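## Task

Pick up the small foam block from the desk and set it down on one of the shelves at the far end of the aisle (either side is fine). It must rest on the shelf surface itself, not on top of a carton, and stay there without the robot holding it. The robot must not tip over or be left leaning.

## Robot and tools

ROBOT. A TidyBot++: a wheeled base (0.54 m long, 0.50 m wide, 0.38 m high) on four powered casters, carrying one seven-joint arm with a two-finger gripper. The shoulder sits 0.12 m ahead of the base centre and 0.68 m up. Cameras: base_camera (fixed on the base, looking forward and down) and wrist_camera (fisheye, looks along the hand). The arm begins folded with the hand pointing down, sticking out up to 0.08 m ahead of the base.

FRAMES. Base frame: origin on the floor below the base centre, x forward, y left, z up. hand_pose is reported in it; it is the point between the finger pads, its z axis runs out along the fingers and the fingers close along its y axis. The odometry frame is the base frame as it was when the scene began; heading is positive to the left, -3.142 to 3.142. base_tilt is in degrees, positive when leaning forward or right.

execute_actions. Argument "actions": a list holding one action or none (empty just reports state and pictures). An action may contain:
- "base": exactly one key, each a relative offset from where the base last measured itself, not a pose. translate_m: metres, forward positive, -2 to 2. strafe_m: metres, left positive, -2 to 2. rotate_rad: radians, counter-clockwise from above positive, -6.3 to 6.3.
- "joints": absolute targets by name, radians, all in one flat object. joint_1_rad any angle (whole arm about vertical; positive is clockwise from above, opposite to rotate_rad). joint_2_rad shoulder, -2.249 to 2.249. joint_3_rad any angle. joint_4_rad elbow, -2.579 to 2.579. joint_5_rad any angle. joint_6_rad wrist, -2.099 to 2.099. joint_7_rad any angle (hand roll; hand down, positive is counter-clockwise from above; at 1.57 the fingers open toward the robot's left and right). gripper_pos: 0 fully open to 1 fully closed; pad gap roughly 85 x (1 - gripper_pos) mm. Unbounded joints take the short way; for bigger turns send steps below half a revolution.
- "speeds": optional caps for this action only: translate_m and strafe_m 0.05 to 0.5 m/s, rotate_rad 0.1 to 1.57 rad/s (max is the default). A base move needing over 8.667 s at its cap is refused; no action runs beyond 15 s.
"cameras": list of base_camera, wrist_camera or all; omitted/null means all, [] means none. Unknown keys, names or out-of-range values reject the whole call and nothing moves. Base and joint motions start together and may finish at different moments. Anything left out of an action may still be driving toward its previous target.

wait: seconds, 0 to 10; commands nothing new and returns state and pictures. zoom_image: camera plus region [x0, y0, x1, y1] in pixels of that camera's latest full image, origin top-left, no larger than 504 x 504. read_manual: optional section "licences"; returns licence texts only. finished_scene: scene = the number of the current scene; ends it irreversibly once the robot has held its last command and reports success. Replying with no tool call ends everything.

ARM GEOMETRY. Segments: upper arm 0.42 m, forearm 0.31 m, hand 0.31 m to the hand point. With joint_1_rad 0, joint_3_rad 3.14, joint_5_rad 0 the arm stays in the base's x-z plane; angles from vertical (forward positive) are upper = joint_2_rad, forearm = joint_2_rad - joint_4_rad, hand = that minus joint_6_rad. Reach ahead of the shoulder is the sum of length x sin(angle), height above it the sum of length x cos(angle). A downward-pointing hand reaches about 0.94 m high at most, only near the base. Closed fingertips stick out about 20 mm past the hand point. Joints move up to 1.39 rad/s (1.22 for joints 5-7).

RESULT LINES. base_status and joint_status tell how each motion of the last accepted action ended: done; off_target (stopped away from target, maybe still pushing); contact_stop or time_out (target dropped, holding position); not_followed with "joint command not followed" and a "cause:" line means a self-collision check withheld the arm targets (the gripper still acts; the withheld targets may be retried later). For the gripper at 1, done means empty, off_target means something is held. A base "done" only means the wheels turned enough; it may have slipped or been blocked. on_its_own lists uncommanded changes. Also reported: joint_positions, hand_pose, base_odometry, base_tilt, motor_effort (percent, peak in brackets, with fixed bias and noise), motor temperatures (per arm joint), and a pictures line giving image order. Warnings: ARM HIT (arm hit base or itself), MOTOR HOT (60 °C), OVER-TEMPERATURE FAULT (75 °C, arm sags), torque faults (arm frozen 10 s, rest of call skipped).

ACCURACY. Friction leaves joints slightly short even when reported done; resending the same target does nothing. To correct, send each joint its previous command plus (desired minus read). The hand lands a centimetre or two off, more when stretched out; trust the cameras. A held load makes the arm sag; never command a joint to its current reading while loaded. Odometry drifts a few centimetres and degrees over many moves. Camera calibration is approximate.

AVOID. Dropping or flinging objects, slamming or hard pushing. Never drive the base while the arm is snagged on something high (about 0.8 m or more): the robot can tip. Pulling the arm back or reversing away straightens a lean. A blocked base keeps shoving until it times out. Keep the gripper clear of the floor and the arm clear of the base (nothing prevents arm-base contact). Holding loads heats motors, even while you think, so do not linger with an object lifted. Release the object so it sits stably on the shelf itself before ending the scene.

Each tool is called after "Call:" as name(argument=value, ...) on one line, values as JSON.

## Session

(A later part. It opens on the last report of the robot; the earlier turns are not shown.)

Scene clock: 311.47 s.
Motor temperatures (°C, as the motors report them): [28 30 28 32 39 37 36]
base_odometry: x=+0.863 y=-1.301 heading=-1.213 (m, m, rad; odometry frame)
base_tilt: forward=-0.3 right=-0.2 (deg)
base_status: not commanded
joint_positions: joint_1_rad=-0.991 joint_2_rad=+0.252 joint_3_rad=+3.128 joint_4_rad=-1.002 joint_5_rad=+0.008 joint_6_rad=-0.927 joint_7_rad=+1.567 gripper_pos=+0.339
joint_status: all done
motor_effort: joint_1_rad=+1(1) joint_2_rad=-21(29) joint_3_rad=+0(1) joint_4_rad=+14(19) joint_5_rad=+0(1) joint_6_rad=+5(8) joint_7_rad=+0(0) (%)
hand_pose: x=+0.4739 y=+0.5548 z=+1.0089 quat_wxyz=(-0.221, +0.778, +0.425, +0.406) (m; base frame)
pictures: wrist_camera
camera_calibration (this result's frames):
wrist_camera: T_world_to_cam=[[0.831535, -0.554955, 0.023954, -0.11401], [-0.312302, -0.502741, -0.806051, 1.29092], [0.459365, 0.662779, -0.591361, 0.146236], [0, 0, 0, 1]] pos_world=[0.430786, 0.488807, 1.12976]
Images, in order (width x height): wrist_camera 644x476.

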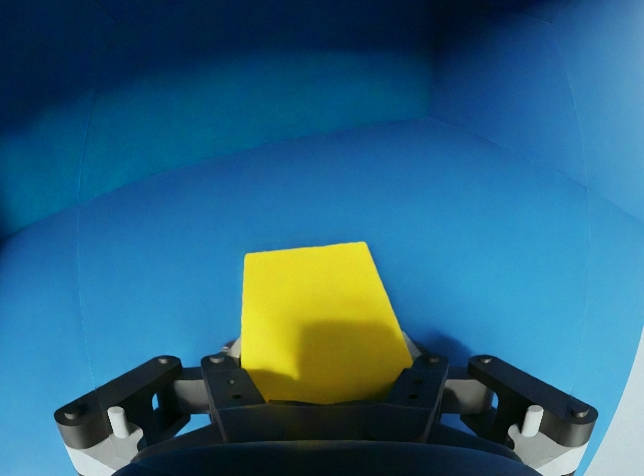

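Contact. Release and lift.

Call:
execute_actions(actions=[{"joints":{"gripper_pos":0.0,"joint_2_rad":0.25}}], cameras=[])

Call:
execute_actions(actions=[{"joints":{"joint_2_rad":0.05,"joint_4_rad":-1.15}}], cameras=["wrist_camera"])

Scene clock: 319.00 s.
Motor temperatures (°C, as the motors report them): [28 30 28 32 39 37 36]
base_odometry: x=+0.863 y=-1.301 heading=-1.213 (m, m, rad; odometry frame)
base_tilt: forward=-0.3 right=-0.2 (deg)
base_status: not commanded
joint_positions: joint_1_rad=-0.991 joint_2_rad=+0.251 joint_3_rad=+3.128 joint_4_rad=-1.001 joint_5_rad=+0.008 joint_6_rad=-0.927 joint_7_rad=+1.567 gripper_pos=+0.000
joint_status: all done
motor_effort: joint_1_rad=+1(0) joint_2_rad=-27(29) joint_3_rad=-1(0) joint_4_rad=+18(19) joint_5_rad=-1(0) joint_6_rad=+8(8) joint_7_rad=+0(0) (%)
hand_pose: x=+0.4738 y=+0.5546 z=+1.0100 quat_wxyz=(-0.222, +0.778, +0.425, +0.406) (m; base frame)
pictures: none
No camera images: the call's "cameras" was empty. Leave "cameras" out to get every camera's image.

Scene clock: 320.50 s.
Motor temperatures (°C, as the motors report them): [28 30 28 32 39 37 36]
base_odometry: x=+0.863 y=-1.301 heading=-1.213 (m, m, rad; odometry frame)
base_tilt: forward=-0.3 right=-0.2 (deg)
base_status: not commanded
joint_positions: joint_1_rad=-0.991 joint_2_rad=+0.045 joint_3_rad=+3.128 joint_4_rad=-1.129 joint_5_rad=+0.008 joint_6_rad=-0.927 joint_7_rad=+1.567 gripper_pos=+0.000
joint_status: all done
motor_effort: joint_1_rad=+1(1) joint_2_rad=-20(28) joint_3_rad=+1(0) joint_4_rad=+18(19) joint_5_rad=+0(0) joint_6_rad=+8(8) joint_7_rad=+0(0) (%)
hand_pose: x=+0.4292 y=+0.4866 z=+1.0665 quat_wxyz=(-0.237, +0.761, +0.416, +0.437) (m; base frame)
pictures: wrist_camera
camera_calibration (this result's frames):
wrist_camera: T_world_to_cam=[[0.830568, -0.556358, 0.0249603, -0.116009], [-0.274476, -0.44793, -0.850895, 1.29396], [0.484583, 0.699875, -0.524743, 0.146061], [0, 0, 0, 1]] pos_world=[0.380735, 0.412837, 1.18056]
Images, in order (width x height): wrist_camera 644x476.

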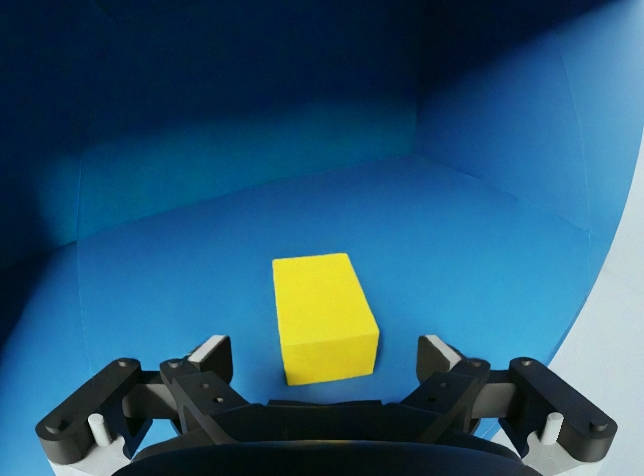

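Call:
finished_scene(scene=1)

The scene is finished: the task was done.


## Next scene

Pick up the small yellow sponge from the desk and set it down on one of the shelves at the far end of the aisle (either side is fine). It must rest on the shelf surface itself, not on top of a carton, and stay there without the robot holding it. The robot must not tip over or be left leaning.

Call:
execute_actions(actions=[])

Scene clock: 0.00 s.
Motor temperatures (°C, as the motors report them): [28 30 28 32 39 37 36]
base_odometry: x=+0.000 y=+0.000 heading=+0.000 (m, m, rad; odometry frame)
base_tilt: forward=-0.3 right=-0.2 (deg)
base_status: not commanded
joint_positions: joint_1_rad=+0.043 joint_2_rad=-0.365 joint_3_rad=+3.142 joint_4_rad=-2.558 joint_5_rad=+0.012 joint_6_rad=-0.867 joint_7_rad=+1.616 gripper_pos=+0.000
joint_status: not commanded
motor_effort: joint_1_rad=+1 joint_2_rad=-1 joint_3_rad=+0 joint_4_rad=+12 joint_5_rad=+0 joint_6_rad=+1 joint_7_rad=+0 (%)
hand_pose: x=+0.2497 y=-0.0072 z=+0.5815 quat_wxyz=(+0.007, +0.999, +0.005, +0.041) (m; base frame)
pictures: base_camera, wrist_camera
camera_calibration (this result's frames):
wrist_camera: T_world_to_cam=[[0.0160073, -0.998999, 0.0417705, -0.0391651], [-0.998153, -0.0184145, -0.0578952, 0.333473], [0.0586065, -0.0407666, -0.997448, 0.700096], [0, 0, 0, 1]] pos_world=[0.292454, -0.00444458, 0.719252]
Images, in order (width x height): base_camera 644x364, wrist_camera 644x476.

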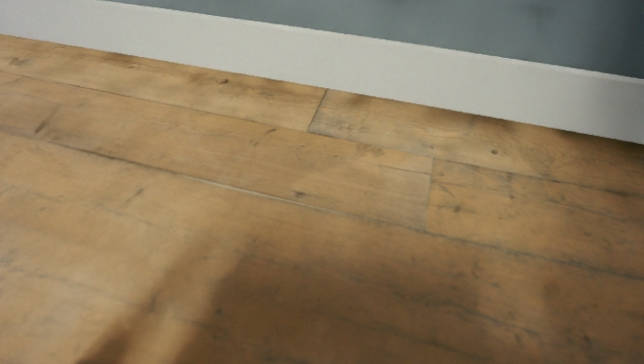

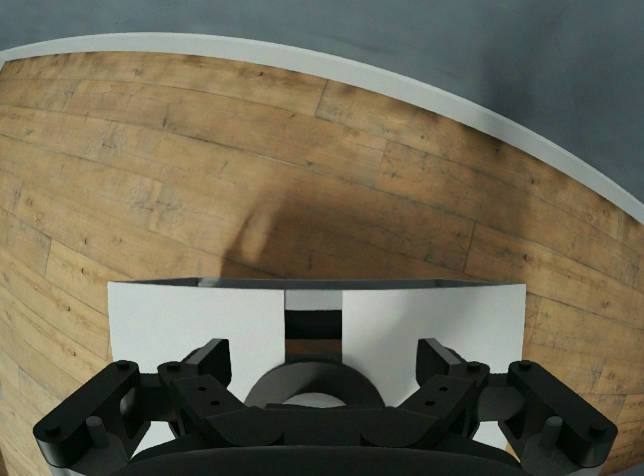

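Call:
execute_actions(actions=[{"joints":{"joint_1_rad":-2.6,"joint_2_rad":-0.2,"joint_4_rad":-1.0,"joint_6_rad":-1.15,"joint_7_rad":1.54}}], cameras=["wrist_camera"])

Scene clock: 12.90 s.
Motor temperatures (°C, as the motors report them): [28 30 28 32 39 37 36]
base_odometry: x=+0.000 y=+0.000 heading=+0.000 (m, m, rad; odometry frame)
base_tilt: forward=-0.3 right=-0.2 (deg)
base_status: not commanded
joint_positions: joint_1_rad=-2.587 joint_2_rad=-0.217 joint_3_rad=+3.142 joint_4_rad=-1.019 joint_5_rad=+0.012 joint_6_rad=-1.107 joint_7_rad=+1.575 gripper_pos=+0.000
joint_status: all done
motor_effort: joint_1_rad=+1(1) joint_2_rad=-8(11) joint_3_rad=+0(2) joint_4_rad=+15(17) joint_5_rad=+0(1) joint_6_rad=+9(9) joint_7_rad=+0(0) (%)
hand_pose: x=-0.2444 y=+0.2278 z=+1.2082 quat_wxyz=(-0.554, +0.223, +0.785, +0.165) (m; base frame)
pictures: wrist_camera
camera_calibration (this result's frames):
wrist_camera: T_world_to_cam=[[0.552017, 0.833266, 0.0307309, -0.0956877], [0.309702, -0.170672, -0.935391, 1.29545], [-0.774185, 0.525869, -0.352278, 0.251637], [0, 0, 0, 1]] pos_world=[-0.153568, 0.168502, 1.30334]
Images, in order (width x height): wrist_camera 644x476.

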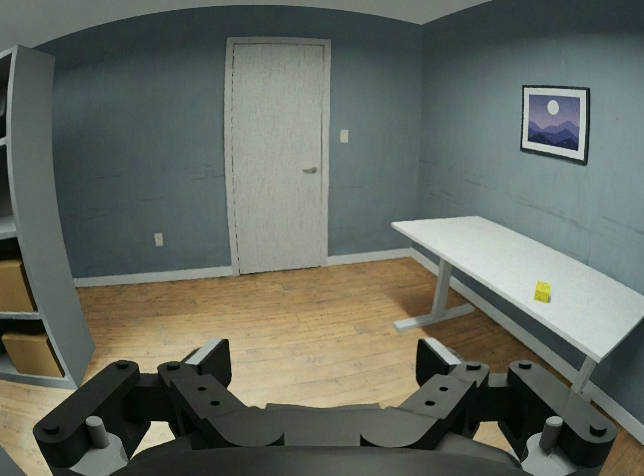

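Call:
execute_actions(actions=[{"base":{"rotate_rad":1.28},"joints":{"joint_1_rad":0.012,"joint_6_rad":-1.5}}])

Call:
execute_actions(actions=[{"base":{"strafe_m":0.85}}])

Scene clock: 32.93 s.
Motor temperatures (°C, as the motors report them): [28 30 28 32 39 37 36]
base_odometry: x=+0.000 y=+0.000 heading=+1.279 (m, m, rad; odometry frame)
base_tilt: forward=-0.4 right=-0.2 (deg)
base_status: done
joint_positions: joint_1_rad=-0.002 joint_2_rad=-0.207 joint_3_rad=+3.142 joint_4_rad=-1.019 joint_5_rad=+0.012 joint_6_rad=-1.457 joint_7_rad=+1.575 gripper_pos=+0.000
joint_status: all done
motor_effort: joint_1_rad=+1(2) joint_2_rad=-8(10) joint_3_rad=+0(3) joint_4_rad=+14(15) joint_5_rad=-1(0) joint_6_rad=+7(9) joint_7_rad=+0(0) (%)
hand_pose: x=+0.4990 y=-0.0019 z=+1.1099 quat_wxyz=(+0.006, +0.906, +0.001, +0.423) (m; base frame)
pictures: base_camera, wrist_camera
camera_calibration (this result's frames):
wrist_camera: T_world_to_cam=[[-0.019375, -0.999129, 0.0369542, -0.0369186], [-0.66025, -0.0149695, -0.750897, 1.21366], [0.750796, -0.0389476, -0.659385, 0.492145], [0, 0, 0, 1]] pos_world=[0.431102, 0.000449339, 1.23721]
Images, in order (width x height): base_camera 644x364, wrist_camera 644x476.

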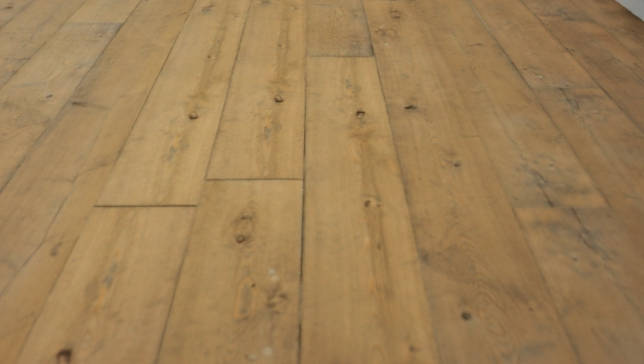

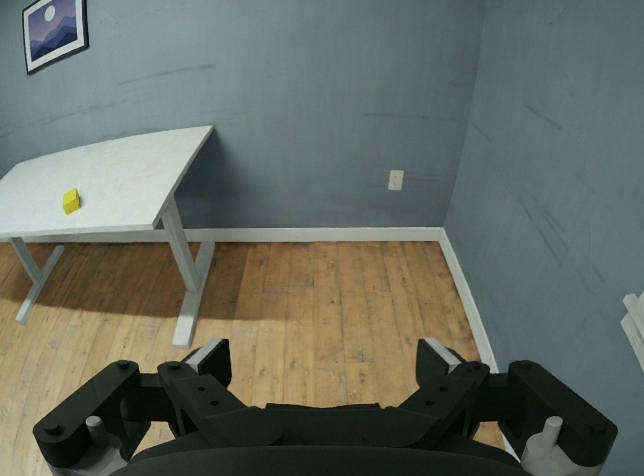

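Scene clock: 36.00 s.
Motor temperatures (°C, as the motors report them): [28 30 28 32 39 37 36]
base_odometry: x=-0.815 y=+0.243 heading=+1.280 (m, m, rad; odometry frame)
base_tilt: forward=-0.3 right=-0.2 (deg)
base_status: done
joint_positions: joint_1_rad=+0.000 joint_2_rad=-0.207 joint_3_rad=+3.142 joint_4_rad=-1.019 joint_5_rad=+0.012 joint_6_rad=-1.457 joint_7_rad=+1.575 gripper_pos=+0.000
joint_status: not commanded
motor_effort: joint_1_rad=+1(1) joint_2_rad=-8(9) joint_3_rad=+0(3) joint_4_rad=+14(14) joint_5_rad=+0(2) joint_6_rad=+7(7) joint_7_rad=+0(0) (%)
hand_pose: x=+0.4990 y=-0.0026 z=+1.1099 quat_wxyz=(+0.007, +0.906, +0.000, +0.423) (m; base frame)
pictures: base_camera, wrist_camera
camera_calibration (this result's frames):
wrist_camera: T_world_to_cam=[[-0.0213105, -0.999093, 0.0368697, -0.0365806], [-0.660314, -0.0136249, -0.750866, 1.21363], [0.750687, -0.040347, -0.659425, 0.492216], [0, 0, 0, 1]] pos_world=[0.431099, -0.000152299, 1.2372]
Images, in order (width x height): base_camera 644x364, wrist_camera 644x476.

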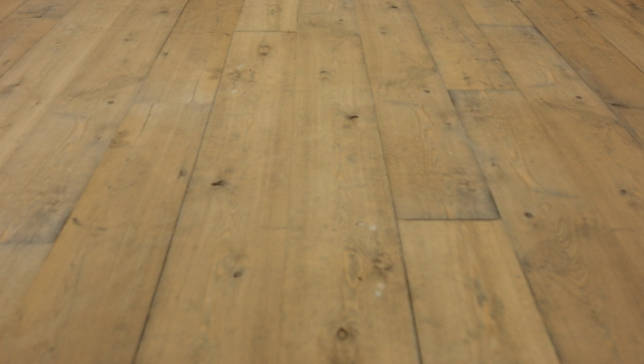

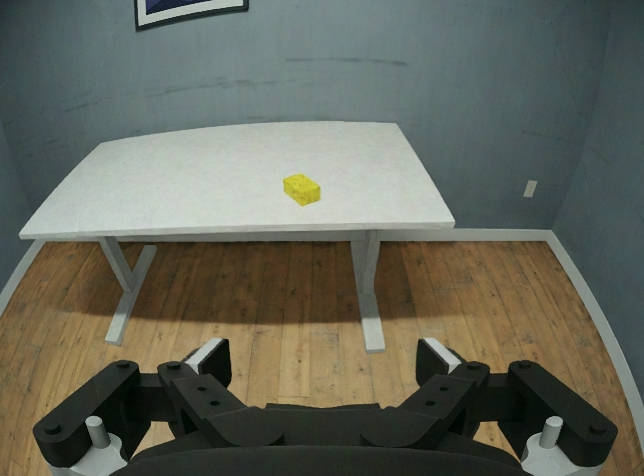

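Call:
execute_actions(actions=[{"base":{"translate_m":0.5},"joints":{"joint_6_rad":-1.85}}])

Call:
zoom_image(camera="wrist_camera", region=[220, 160, 380, 300])

Scene clock: 53.33 s.
Motor temperatures (°C, as the motors report them): [28 30 28 32 39 37 36]
base_odometry: x=-0.672 y=+0.722 heading=+1.281 (m, m, rad; odometry frame)
base_tilt: forward=-0.3 right=-0.2 (deg)
base_status: done
joint_positions: joint_1_rad=+0.000 joint_2_rad=-0.194 joint_3_rad=+3.142 joint_4_rad=-1.014 joint_5_rad=+0.012 joint_6_rad=-1.833 joint_7_rad=+1.575 gripper_pos=+0.000
joint_status: all done
motor_effort: joint_1_rad=+1(1) joint_2_rad=-7(11) joint_3_rad=+1(2) joint_4_rad=+13(15) joint_5_rad=+0(0) joint_6_rad=+5(7) joint_7_rad=+0(0) (%)
hand_pose: x=+0.4138 y=-0.0025 z=+1.0341 quat_wxyz=(+0.006, +0.970, -0.001, +0.241) (m; base frame)
pictures: base_camera, wrist_camera
camera_calibration (this result's frames):
wrist_camera: T_world_to_cam=[[-0.00986779, -0.999169, 0.0395525, -0.0429869], [-0.894078, -0.00889732, -0.447822, 0.883735], [0.447802, -0.0397821, -0.893247, 0.873318], [0, 0, 0, 1]] pos_world=[0.398631, -0.000345873, 1.17755]
Images, in order (width x height): base_camera 644x364, wrist_camera 644x476.

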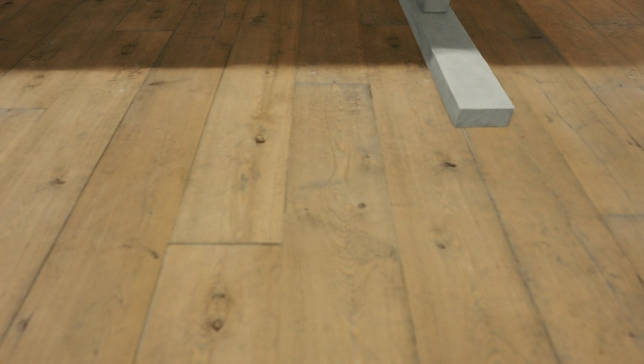

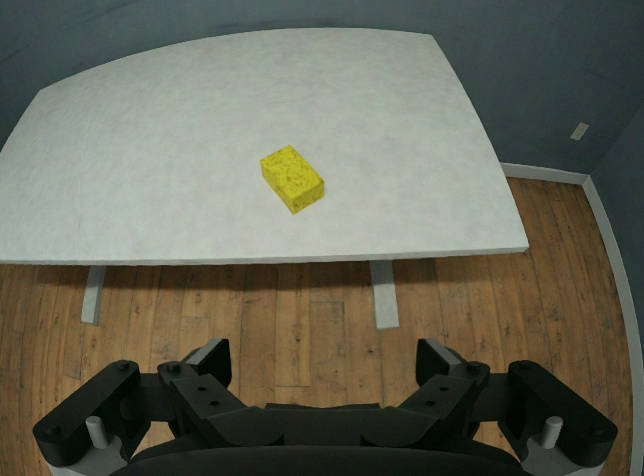

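Region (220, 160, 380, 300) of wrist_camera's 644x476 image, scaled by 3.150; it fills the top 441 rows of this view, and the rest is white.

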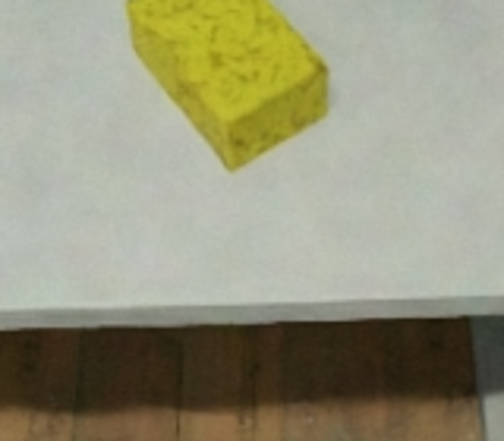

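Call:
execute_actions(actions=[{"joints":{"joint_1_rad":0.26,"joint_2_rad":0.24,"joint_4_rad":-1.688,"joint_5_rad":-1.06,"joint_6_rad":-0.722,"joint_7_rad":3.147}}], cameras=["wrist_camera"])

Scene clock: 79.07 s.
Motor temperatures (°C, as the motors report them): [28 30 28 32 39 37 36]
base_odometry: x=-0.672 y=+0.722 heading=+1.281 (m, m, rad; odometry frame)
base_tilt: forward=-0.3 right=-0.2 (deg)
base_status: not commanded
joint_positions: joint_1_rad=+0.248 joint_2_rad=+0.240 joint_3_rad=+3.142 joint_4_rad=-1.673 joint_5_rad=-1.035 joint_6_rad=-0.759 joint_7_rad=+3.118 gripper_pos=+0.000
joint_status: all done
motor_effort: joint_1_rad=+1(1) joint_2_rad=-25(27) joint_3_rad=-1(1) joint_4_rad=+16(18) joint_5_rad=-5(5) joint_6_rad=+1(5) joint_7_rad=+0(1) (%)
hand_pose: x=+0.7191 y=+0.0390 z=+0.8066 quat_wxyz=(-0.100, +0.836, +0.296, +0.450) (m; base frame)
pictures: wrist_camera
camera_calibration (this result's frames):
wrist_camera: T_world_to_cam=[[0.570568, -0.812047, 0.122603, -0.481174], [-0.429838, -0.422493, -0.797959, 1.01994], [0.699779, 0.402591, -0.59011, 0.0920328], [0, 0, 0, 1]] pos_world=[0.648548, 0.00312871, 0.927172]
Images, in order (width x height): wrist_camera 644x476.

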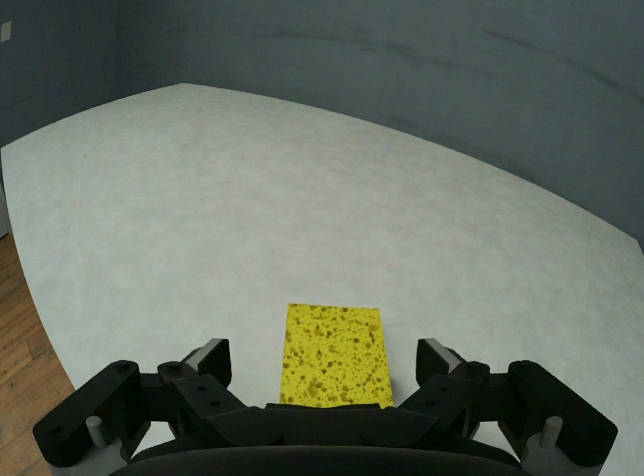

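Call:
execute_actions(actions=[{"joints":{"joint_2_rad":0.315}}], cameras=["wrist_camera"])

Scene clock: 85.70 s.
Motor temperatures (°C, as the motors report them): [28 30 28 32 39 37 36]
base_odometry: x=-0.672 y=+0.722 heading=+1.281 (m, m, rad; odometry frame)
base_tilt: forward=-0.3 right=-0.2 (deg)
base_status: not commanded
joint_positions: joint_1_rad=+0.248 joint_2_rad=+0.313 joint_3_rad=+3.142 joint_4_rad=-1.674 joint_5_rad=-1.035 joint_6_rad=-0.759 joint_7_rad=+3.118 gripper_pos=+0.000
joint_status: all done
motor_effort: joint_1_rad=+1(1) joint_2_rad=-27(30) joint_3_rad=-1(1) joint_4_rad=+16(16) joint_5_rad=-5(5) joint_6_rad=+1(2) joint_7_rad=+0(0) (%)
hand_pose: x=+0.7262 y=+0.0372 z=+0.7640 quat_wxyz=(-0.118, +0.851, +0.288, +0.423) (m; base frame)
pictures: wrist_camera
camera_calibration (this result's frames):
wrist_camera: T_world_to_cam=[[0.577357, -0.813768, 0.066633, -0.443571], [-0.486188, -0.40821, -0.772649, 1.00935], [0.655957, 0.413698, -0.631327, 0.125601], [0, 0, 0, 1]] pos_world=[0.664442, -0.0009, 0.888721]
Images, in order (width x height): wrist_camera 644x476.

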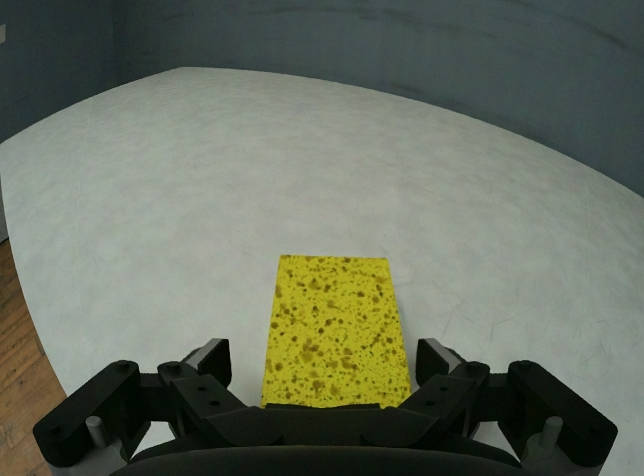

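Call:
execute_actions(actions=[{"base":{"translate_m":0.012},"joints":{"joint_2_rad":0.37}}], cameras=["wrist_camera"])

Scene clock: 90.03 s.
Motor temperatures (°C, as the motors report them): [28 30 28 32 39 37 36]
base_odometry: x=-0.669 y=+0.734 heading=+1.281 (m, m, rad; odometry frame)
base_tilt: forward=-0.3 right=-0.2 (deg)
base_status: done
joint_positions: joint_1_rad=+0.249 joint_2_rad=+0.367 joint_3_rad=+3.142 joint_4_rad=-1.677 joint_5_rad=-1.039 joint_6_rad=-0.759 joint_7_rad=+3.118 gripper_pos=+0.000
joint_status: all done
motor_effort: joint_1_rad=+1(3) joint_2_rad=-29(31) joint_3_rad=-1(1) joint_4_rad=+15(17) joint_5_rad=-5(5) joint_6_rad=+1(2) joint_7_rad=+0(0) (%)
hand_pose: x=+0.7291 y=+0.0365 z=+0.7321 quat_wxyz=(-0.133, +0.861, +0.280, +0.402) (m; base frame)
pictures: wrist_camera
camera_calibration (this result's frames):
wrist_camera: T_world_to_cam=[[0.577415, -0.816191, 0.0205839, -0.409976], [-0.528746, -0.393034, -0.752298, 1.00135], [0.622109, 0.423504, -0.658502, 0.148042], [0, 0, 0, 1]] pos_world=[0.674085, -0.00375244, 0.859235]
Images, in order (width x height): wrist_camera 644x476.

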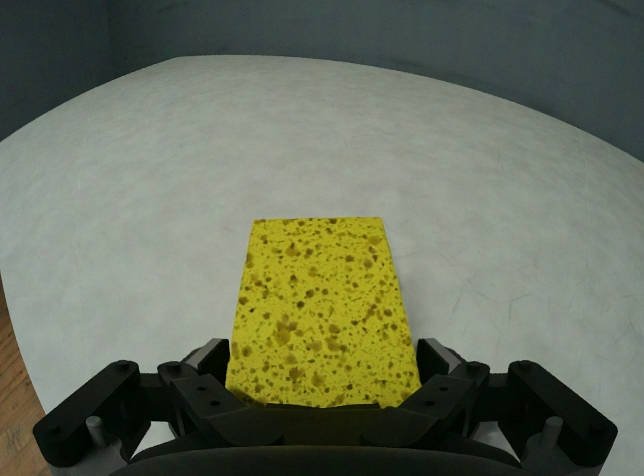

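Call:
execute_actions(actions=[{"joints":{"gripper_pos":1.0}}], cameras=["wrist_camera"])

Call:
execute_actions(actions=[{"joints":{"joint_2_rad":0.22}}], cameras=[])

Call:
execute_actions(actions=[{"base":{"rotate_rad":3.1416},"joints":{"joint_1_rad":-0.012,"joint_2_rad":-0.4,"joint_5_rad":0.027,"joint_7_rad":1.545}}])

Scene clock: 101.13 s.
Motor temperatures (°C, as the motors report them): [28 30 28 32 39 37 36]
base_odometry: x=-0.669 y=+0.734 heading=+1.281 (m, m, rad; odometry frame)
base_tilt: forward=-0.3 right=-0.2 (deg)
base_status: not commanded
joint_positions: joint_1_rad=+0.249 joint_2_rad=+0.358 joint_3_rad=+3.142 joint_4_rad=-1.677 joint_5_rad=-1.045 joint_6_rad=-0.759 joint_7_rad=+3.118 gripper_pos=+0.376
joint_status: gripper_pos off_target (ended at +0.376, target +1.000)
motor_effort: joint_1_rad=+1(0) joint_2_rad=-26(28) joint_3_rad=+0(0) joint_4_rad=+13(15) joint_5_rad=-4(4) joint_6_rad=+1(2) joint_7_rad=+0(0) (%)
hand_pose: x=+0.7294 y=+0.0371 z=+0.7378 quat_wxyz=(-0.133, +0.860, +0.279, +0.407) (m; base frame)
pictures: wrist_camera
camera_calibration (this result's frames):
wrist_camera: T_world_to_cam=[[0.574952, -0.817857, 0.0232526, -0.409872], [-0.522913, -0.389168, -0.75836, 1.00605], [0.629279, 0.423862, -0.651421, 0.140943], [0, 0, 0, 1]] pos_world=[0.673043, -0.0034332, 0.864296]
Images, in order (width x height): wrist_camera 644x476.

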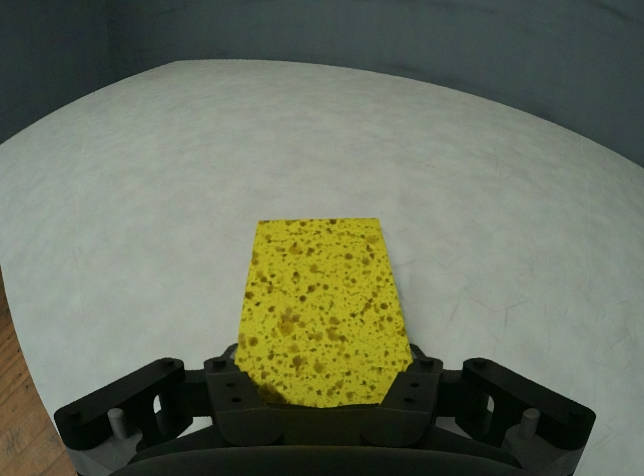

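Scene clock: 102.23 s.
Motor temperatures (°C, as the motors report them): [28 30 28 32 39 37 36]
base_odometry: x=-0.669 y=+0.734 heading=+1.281 (m, m, rad; odometry frame)
base_tilt: forward=-0.3 right=-0.2 (deg)
base_status: not commanded
joint_positions: joint_1_rad=+0.249 joint_2_rad=+0.218 joint_3_rad=+3.142 joint_4_rad=-1.680 joint_5_rad=-1.045 joint_6_rad=-0.759 joint_7_rad=+3.118 gripper_pos=+0.376
joint_status: all done
motor_effort: joint_1_rad=+0(0) joint_2_rad=-25(31) joint_3_rad=+0(2) joint_4_rad=+17(17) joint_5_rad=-5(5) joint_6_rad=+1(2) joint_7_rad=+0(0) (%)
hand_pose: x=+0.7155 y=+0.0406 z=+0.8177 quat_wxyz=(-0.099, +0.833, +0.294, +0.458) (m; base frame)
pictures: none
No camera images: the call's "cameras" was empty. Leave "cameras" out to get every camera's image.

Scene clock: 105.53 s.
Motor temperatures (°C, as the motors report them): [28 30 28 32 39 37 36]
base_odometry: x=-0.669 y=+0.734 heading=-1.862 (m, m, rad; odometry frame)
base_tilt: forward=-0.3 right=-0.2 (deg)
base_status: done
joint_positions: joint_1_rad=-0.001 joint_2_rad=-0.392 joint_3_rad=+3.142 joint_4_rad=-1.680 joint_5_rad=+0.005 joint_6_rad=-0.758 joint_7_rad=+1.573 gripper_pos=+0.376
joint_status: all done
motor_effort: joint_1_rad=+1(2) joint_2_rad=-6(28) joint_3_rad=+1(3) joint_4_rad=+18(19) joint_5_rad=+0(6) joint_6_rad=+8(8) joint_7_rad=+0(1) (%)
hand_pose: x=+0.5371 y=+0.0007 z=+1.0160 quat_wxyz=(+0.003, +0.854, +0.002, +0.521) (m; base frame)
pictures: base_camera, wrist_camera
camera_calibration (this result's frames):
wrist_camera: T_world_to_cam=[[-0.0193377, -0.999419, 0.0280512, -0.021091], [-0.477833, -0.0154065, -0.878315, 1.19977], [0.878238, -0.0303883, -0.477258, 0.148275], [0, 0, 0, 1]] pos_world=[0.442662, 0.00191134, 1.12513]
Images, in order (width x height): base_camera 644x364, wrist_camera 644x476.

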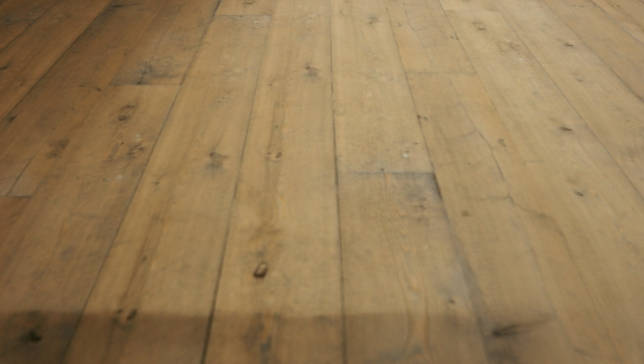

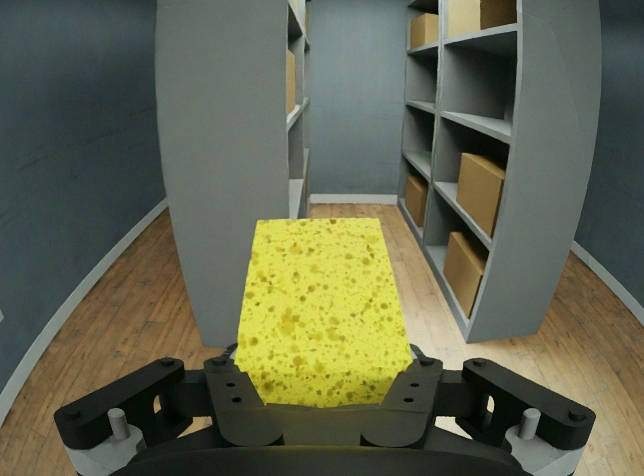

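Call:
execute_actions(actions=[{"base":{"strafe_m":-0.29},"joints":{"joint_2_rad":0.12,"joint_4_rad":-1.0,"joint_6_rad":-1.0}}])

Call:
execute_actions(actions=[{"base":{"translate_m":1.1}}])

Scene clock: 123.07 s.
Motor temperatures (°C, as the motors report them): [28 30 28 32 39 37 36]
base_odometry: x=-0.947 y=+0.816 heading=-1.861 (m, m, rad; odometry frame)
base_tilt: forward=-0.3 right=-0.2 (deg)
base_status: done
joint_positions: joint_1_rad=-0.002 joint_2_rad=+0.116 joint_3_rad=+3.145 joint_4_rad=-1.022 joint_5_rad=+0.005 joint_6_rad=-0.958 joint_7_rad=+1.573 gripper_pos=+0.376
joint_status: all done
motor_effort: joint_1_rad=+1(1) joint_2_rad=-22(24) joint_3_rad=+0(3) joint_4_rad=+18(20) joint_5_rad=-1(0) joint_6_rad=+8(9) joint_7_rad=+0(0) (%)
hand_pose: x=+0.7223 y=-0.0004 z=+1.0757 quat_wxyz=(+0.004, +0.866, +0.001, +0.499) (m; base frame)
pictures: base_camera, wrist_camera
camera_calibration (this result's frames):
wrist_camera: T_world_to_cam=[[-0.0208595, -0.999348, 0.0294648, -0.0206705], [-0.520987, -0.0142884, -0.853445, 1.34508], [0.85331, -0.0331532, -0.52035, 0.0783531], [0, 0, 0, 1]] pos_world=[0.63348, 0.0011597, 1.18933]
Images, in order (width x height): base_camera 644x364, wrist_camera 644x476.

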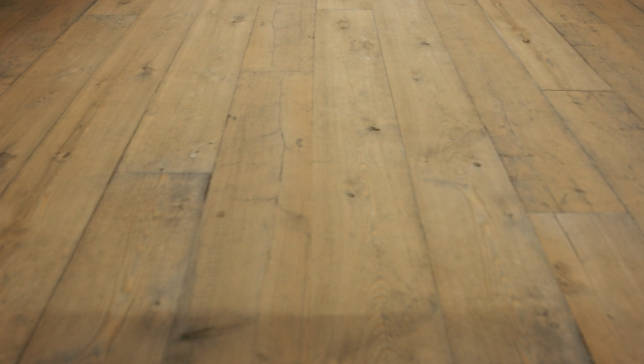

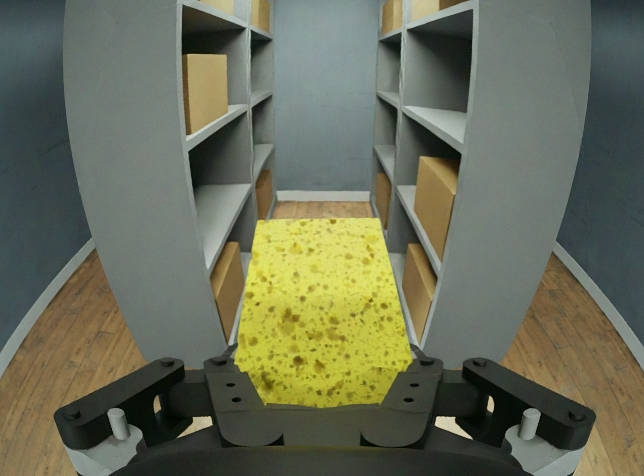

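Scene clock: 126.63 s.
Motor temperatures (°C, as the motors report them): [28 30 28 32 39 37 36]
base_odometry: x=-1.262 y=-0.238 heading=-1.861 (m, m, rad; odometry frame)
base_tilt: forward=-0.3 right=-0.2 (deg)
base_status: done
joint_positions: joint_1_rad=-0.003 joint_2_rad=+0.122 joint_3_rad=+3.145 joint_4_rad=-1.019 joint_5_rad=+0.005 joint_6_rad=-0.962 joint_7_rad=+1.573 gripper_pos=+0.376
joint_status: not commanded
motor_effort: joint_1_rad=+1(2) joint_2_rad=-23(26) joint_3_rad=+0(2) joint_4_rad=+18(19) joint_5_rad=+0(0) joint_6_rad=+9(9) joint_7_rad=+0(0) (%)
hand_pose: x=+0.7243 y=-0.0002 z=+1.0726 quat_wxyz=(+0.004, +0.868, +0.001, +0.496) (m; base frame)
pictures: base_camera, wrist_camera
camera_calibration (this result's frames):
wrist_camera: T_world_to_cam=[[-0.0204112, -0.999353, 0.0296271, -0.0208769], [-0.526986, -0.0144286, -0.849751, 1.34392], [0.849629, -0.0329575, -0.526351, 0.0841559], [0, 0, 0, 1]] pos_world=[0.636301, 0.00130105, 1.18691]
Images, in order (width x height): base_camera 644x364, wrist_camera 644x476.

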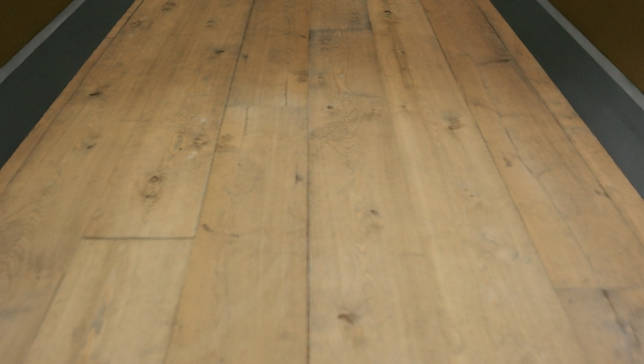

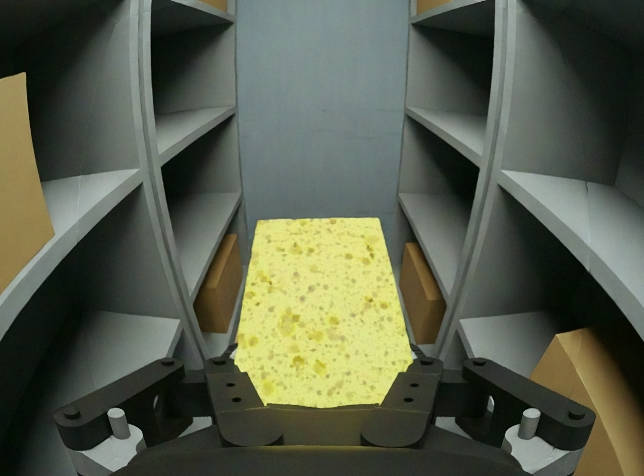

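Call:
execute_actions(actions=[{"base":{"translate_m":1.2},"joints":{"joint_1_rad":-0.25}}])

Call:
execute_actions(actions=[{"joints":{"joint_1_rad":-1.0}}], cameras=["wrist_camera"])

Call:
execute_actions(actions=[{"joints":{"joint_2_rad":0.19,"joint_6_rad":-1.05}}], cameras=["wrist_camera"])

Scene clock: 142.70 s.
Motor temperatures (°C, as the motors report them): [28 30 28 32 39 37 36]
base_odometry: x=-1.606 y=-1.387 heading=-1.861 (m, m, rad; odometry frame)
base_tilt: forward=-0.3 right=-0.2 (deg)
base_status: done
joint_positions: joint_1_rad=-0.245 joint_2_rad=+0.123 joint_3_rad=+3.141 joint_4_rad=-1.017 joint_5_rad=+0.005 joint_6_rad=-0.963 joint_7_rad=+1.573 gripper_pos=+0.376
joint_status: all done
motor_effort: joint_1_rad=+1(0) joint_2_rad=-23(26) joint_3_rad=-1(2) joint_4_rad=+18(18) joint_5_rad=+0(0) joint_6_rad=+8(8) joint_7_rad=+0(0) (%)
hand_pose: x=+0.7061 y=+0.1474 z=+1.0726 quat_wxyz=(-0.058, +0.862, +0.108, +0.493) (m; base frame)
pictures: base_camera, wrist_camera
camera_calibration (this result's frames):
wrist_camera: T_world_to_cam=[[0.224284, -0.974089, 0.0291043, -0.0496528], [-0.508256, -0.142403, -0.849351, 1.34161], [0.831488, 0.175704, -0.527026, 0.0872205], [0, 0, 0, 1]] pos_world=[0.620494, 0.127358, 1.18691]
Images, in order (width x height): base_camera 644x364, wrist_camera 644x476.

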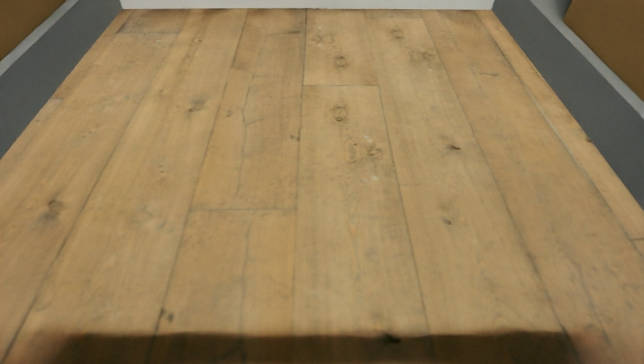

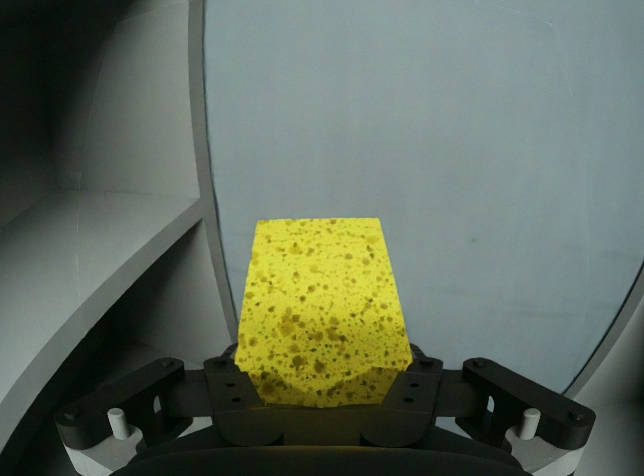

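Scene clock: 144.70 s.
Motor temperatures (°C, as the motors report them): [28 30 28 32 39 37 36]
base_odometry: x=-1.606 y=-1.387 heading=-1.861 (m, m, rad; odometry frame)
base_tilt: forward=-0.3 right=-0.2 (deg)
base_status: not commanded
joint_positions: joint_1_rad=-0.990 joint_2_rad=+0.123 joint_3_rad=+3.140 joint_4_rad=-1.017 joint_5_rad=+0.005 joint_6_rad=-0.963 joint_7_rad=+1.573 gripper_pos=+0.376
joint_status: all done
motor_effort: joint_1_rad=+0(1) joint_2_rad=-23(24) joint_3_rad=+0(1) joint_4_rad=+18(18) joint_5_rad=-1(0) joint_6_rad=+8(8) joint_7_rad=+0(0) (%)
hand_pose: x=+0.4502 y=+0.5067 z=+1.0726 quat_wxyz=(-0.233, +0.763, +0.414, +0.438) (m; base frame)
pictures: wrist_camera
camera_calibration (this result's frames):
wrist_camera: T_world_to_cam=[[0.825829, -0.563176, 0.0289694, -0.121145], [-0.276723, -0.449471, -0.849353, 1.31405], [0.491356, 0.693404, -0.527029, 0.127711], [0, 0, 0, 1]] pos_world=[0.400922, 0.433846, 1.18691]
Images, in order (width x height): wrist_camera 644x476.

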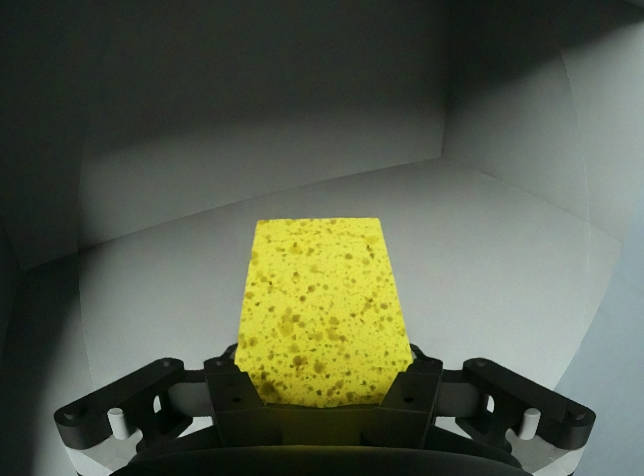

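Scene clock: 145.67 s.
Motor temperatures (°C, as the motors report them): [28 30 28 32 39 37 36]
base_odometry: x=-1.606 y=-1.387 heading=-1.861 (m, m, rad; odometry frame)
base_tilt: forward=-0.3 right=-0.2 (deg)
base_status: not commanded
joint_positions: joint_1_rad=-0.990 joint_2_rad=+0.190 joint_3_rad=+3.140 joint_4_rad=-1.014 joint_5_rad=+0.005 joint_6_rad=-1.011 joint_7_rad=+1.573 gripper_pos=+0.376
joint_status: all done
motor_effort: joint_1_rad=+1(1) joint_2_rad=-26(28) joint_3_rad=+0(0) joint_4_rad=+18(19) joint_5_rad=+0(1) joint_6_rad=+8(8) joint_7_rad=+0(0) (%)
hand_pose: x=+0.4593 y=+0.5205 z=+1.0205 quat_wxyz=(-0.210, +0.786, +0.427, +0.394) (m; base frame)
pictures: wrist_camera
camera_calibration (this result's frames):
wrist_camera: T_world_to_cam=[[0.827552, -0.560545, 0.0307741, -0.1234], [-0.327154, -0.526084, -0.784988, 1.27587], [0.456211, 0.63955, -0.618746, 0.224008], [0, 0, 0, 1]] pos_world=[0.41733, 0.458778, 1.14394]
Images, in order (width x height): wrist_camera 644x476.

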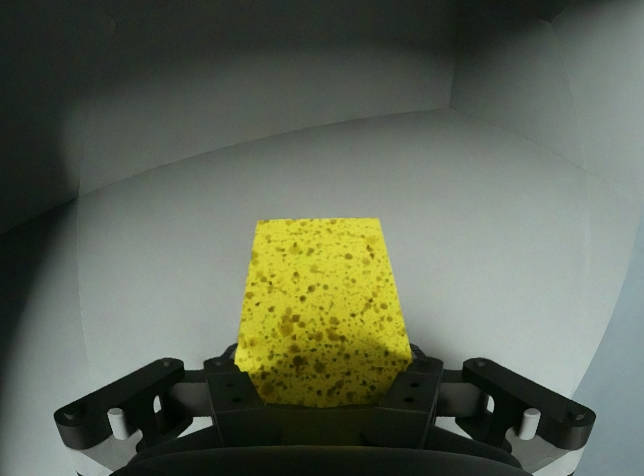

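Call:
execute_actions(actions=[{"base":{"translate_m":0.12}}], cameras=[])

Call:
execute_actions(actions=[{"joints":{"joint_2_rad":0.235}}], cameras=["wrist_camera"])

Scene clock: 153.17 s.
Motor temperatures (°C, as the motors report them): [28 30 28 32 39 37 36]
base_odometry: x=-1.641 y=-1.503 heading=-1.862 (m, m, rad; odometry frame)
base_tilt: forward=-0.3 right=-0.2 (deg)
base_status: done
joint_positions: joint_1_rad=-0.993 joint_2_rad=+0.192 joint_3_rad=+3.142 joint_4_rad=-1.014 joint_5_rad=+0.005 joint_6_rad=-1.011 joint_7_rad=+1.573 gripper_pos=+0.376
joint_status: not commanded
motor_effort: joint_1_rad=+1(2) joint_2_rad=-25(28) joint_3_rad=+0(1) joint_4_rad=+18(19) joint_5_rad=-1(1) joint_6_rad=+8(8) joint_7_rad=+0(0) (%)
hand_pose: x=+0.4591 y=+0.5213 z=+1.0194 quat_wxyz=(-0.209, +0.786, +0.428, +0.394) (m; base frame)
pictures: none
No camera images: the call's "cameras" was empty. Leave "cameras" out to get every camera's image.

Scene clock: 154.63 s.
Motor temperatures (°C, as the motors report them): [28 30 28 32 39 37 36]
base_odometry: x=-1.641 y=-1.503 heading=-1.862 (m, m, rad; odometry frame)
base_tilt: forward=-0.3 right=-0.2 (deg)
base_status: not commanded
joint_positions: joint_1_rad=-0.993 joint_2_rad=+0.222 joint_3_rad=+3.142 joint_4_rad=-1.003 joint_5_rad=+0.005 joint_6_rad=-1.011 joint_7_rad=+1.573 gripper_pos=+0.376
joint_status: all done
motor_effort: joint_1_rad=+1(1) joint_2_rad=-24(28) joint_3_rad=+0(0) joint_4_rad=+16(18) joint_5_rad=+0(0) joint_6_rad=+7(8) joint_7_rad=+0(0) (%)
hand_pose: x=+0.4650 y=+0.5304 z=+1.0065 quat_wxyz=(-0.205, +0.790, +0.430, +0.386) (m; base frame)
pictures: wrist_camera
camera_calibration (this result's frames):
wrist_camera: T_world_to_cam=[[0.82826, -0.559443, 0.0317622, -0.124098], [-0.335233, -0.54014, -0.771925, 1.27007], [0.449004, 0.628707, -0.63492, 0.231795], [0, 0, 0, 1]] pos_world=[0.424477, 0.470858, 1.13151]
Images, in order (width x height): wrist_camera 644x476.

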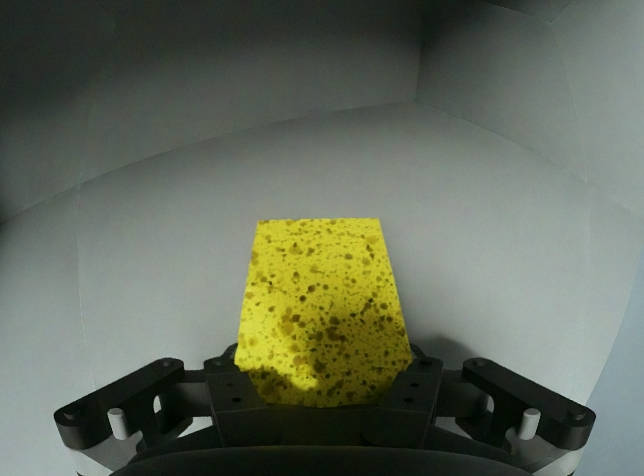

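Contact.

Call:
execute_actions(actions=[{"joints":{"gripper_pos":0.0,"joint_2_rad":0.222}}], cameras=[])

Call:
execute_actions(actions=[{"joints":{"joint_2_rad":0.03,"joint_4_rad":-1.15}}], cameras=["wrist_camera"])

Scene clock: 163.97 s.
Motor temperatures (°C, as the motors report them): [28 30 28 32 39 37 36]
base_odometry: x=-1.641 y=-1.503 heading=-1.862 (m, m, rad; odometry frame)
base_tilt: forward=-0.3 right=-0.2 (deg)
base_status: not commanded
joint_positions: joint_1_rad=-0.993 joint_2_rad=+0.222 joint_3_rad=+3.142 joint_4_rad=-1.002 joint_5_rad=+0.005 joint_6_rad=-1.011 joint_7_rad=+1.573 gripper_pos=+0.000
joint_status: all done
motor_effort: joint_1_rad=+1(0) joint_2_rad=-26(27) joint_3_rad=+1(1) joint_4_rad=+17(18) joint_5_rad=+0(0) joint_6_rad=+7(8) joint_7_rad=+0(0) (%)
hand_pose: x=+0.4651 y=+0.5305 z=+1.0072 quat_wxyz=(-0.206, +0.790, +0.429, +0.387) (m; base frame)
pictures: none
No camera images: the call's "cameras" was empty. Leave "cameras" out to get every camera's image.

Scene clock: 165.43 s.
Motor temperatures (°C, as the motors report them): [28 30 28 32 39 37 36]
base_odometry: x=-1.641 y=-1.503 heading=-1.862 (m, m, rad; odometry frame)
base_tilt: forward=-0.3 right=-0.2 (deg)
base_status: not commanded
joint_positions: joint_1_rad=-0.993 joint_2_rad=+0.025 joint_3_rad=+3.142 joint_4_rad=-1.130 joint_5_rad=+0.005 joint_6_rad=-1.011 joint_7_rad=+1.573 gripper_pos=+0.000
joint_status: all done
motor_effort: joint_1_rad=+1(1) joint_2_rad=-19(28) joint_3_rad=+0(1) joint_4_rad=+17(18) joint_5_rad=+0(0) joint_6_rad=+8(8) joint_7_rad=+0(0) (%)
hand_pose: x=+0.4228 y=+0.4655 z=+1.0548 quat_wxyz=(-0.220, +0.776, +0.422, +0.414) (m; base frame)
pictures: wrist_camera
camera_calibration (this result's frames):
wrist_camera: T_world_to_cam=[[0.827064, -0.561284, 0.030424, -0.124146], [-0.304893, -0.493421, -0.814601, 1.26861], [0.472235, 0.664451, -0.579223, 0.23701], [0, 0, 0, 1]] pos_world=[0.377544, 0.398799, 1.17447]
Images, in order (width x height): wrist_camera 644x476.

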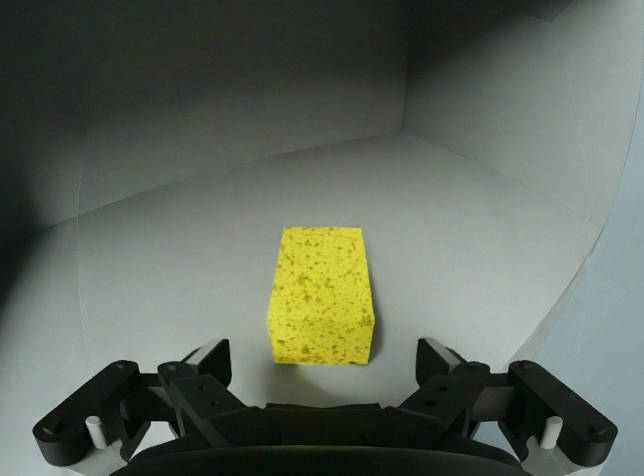

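Call:
finished_scene(scene=2)

The scene is finished: the task was done.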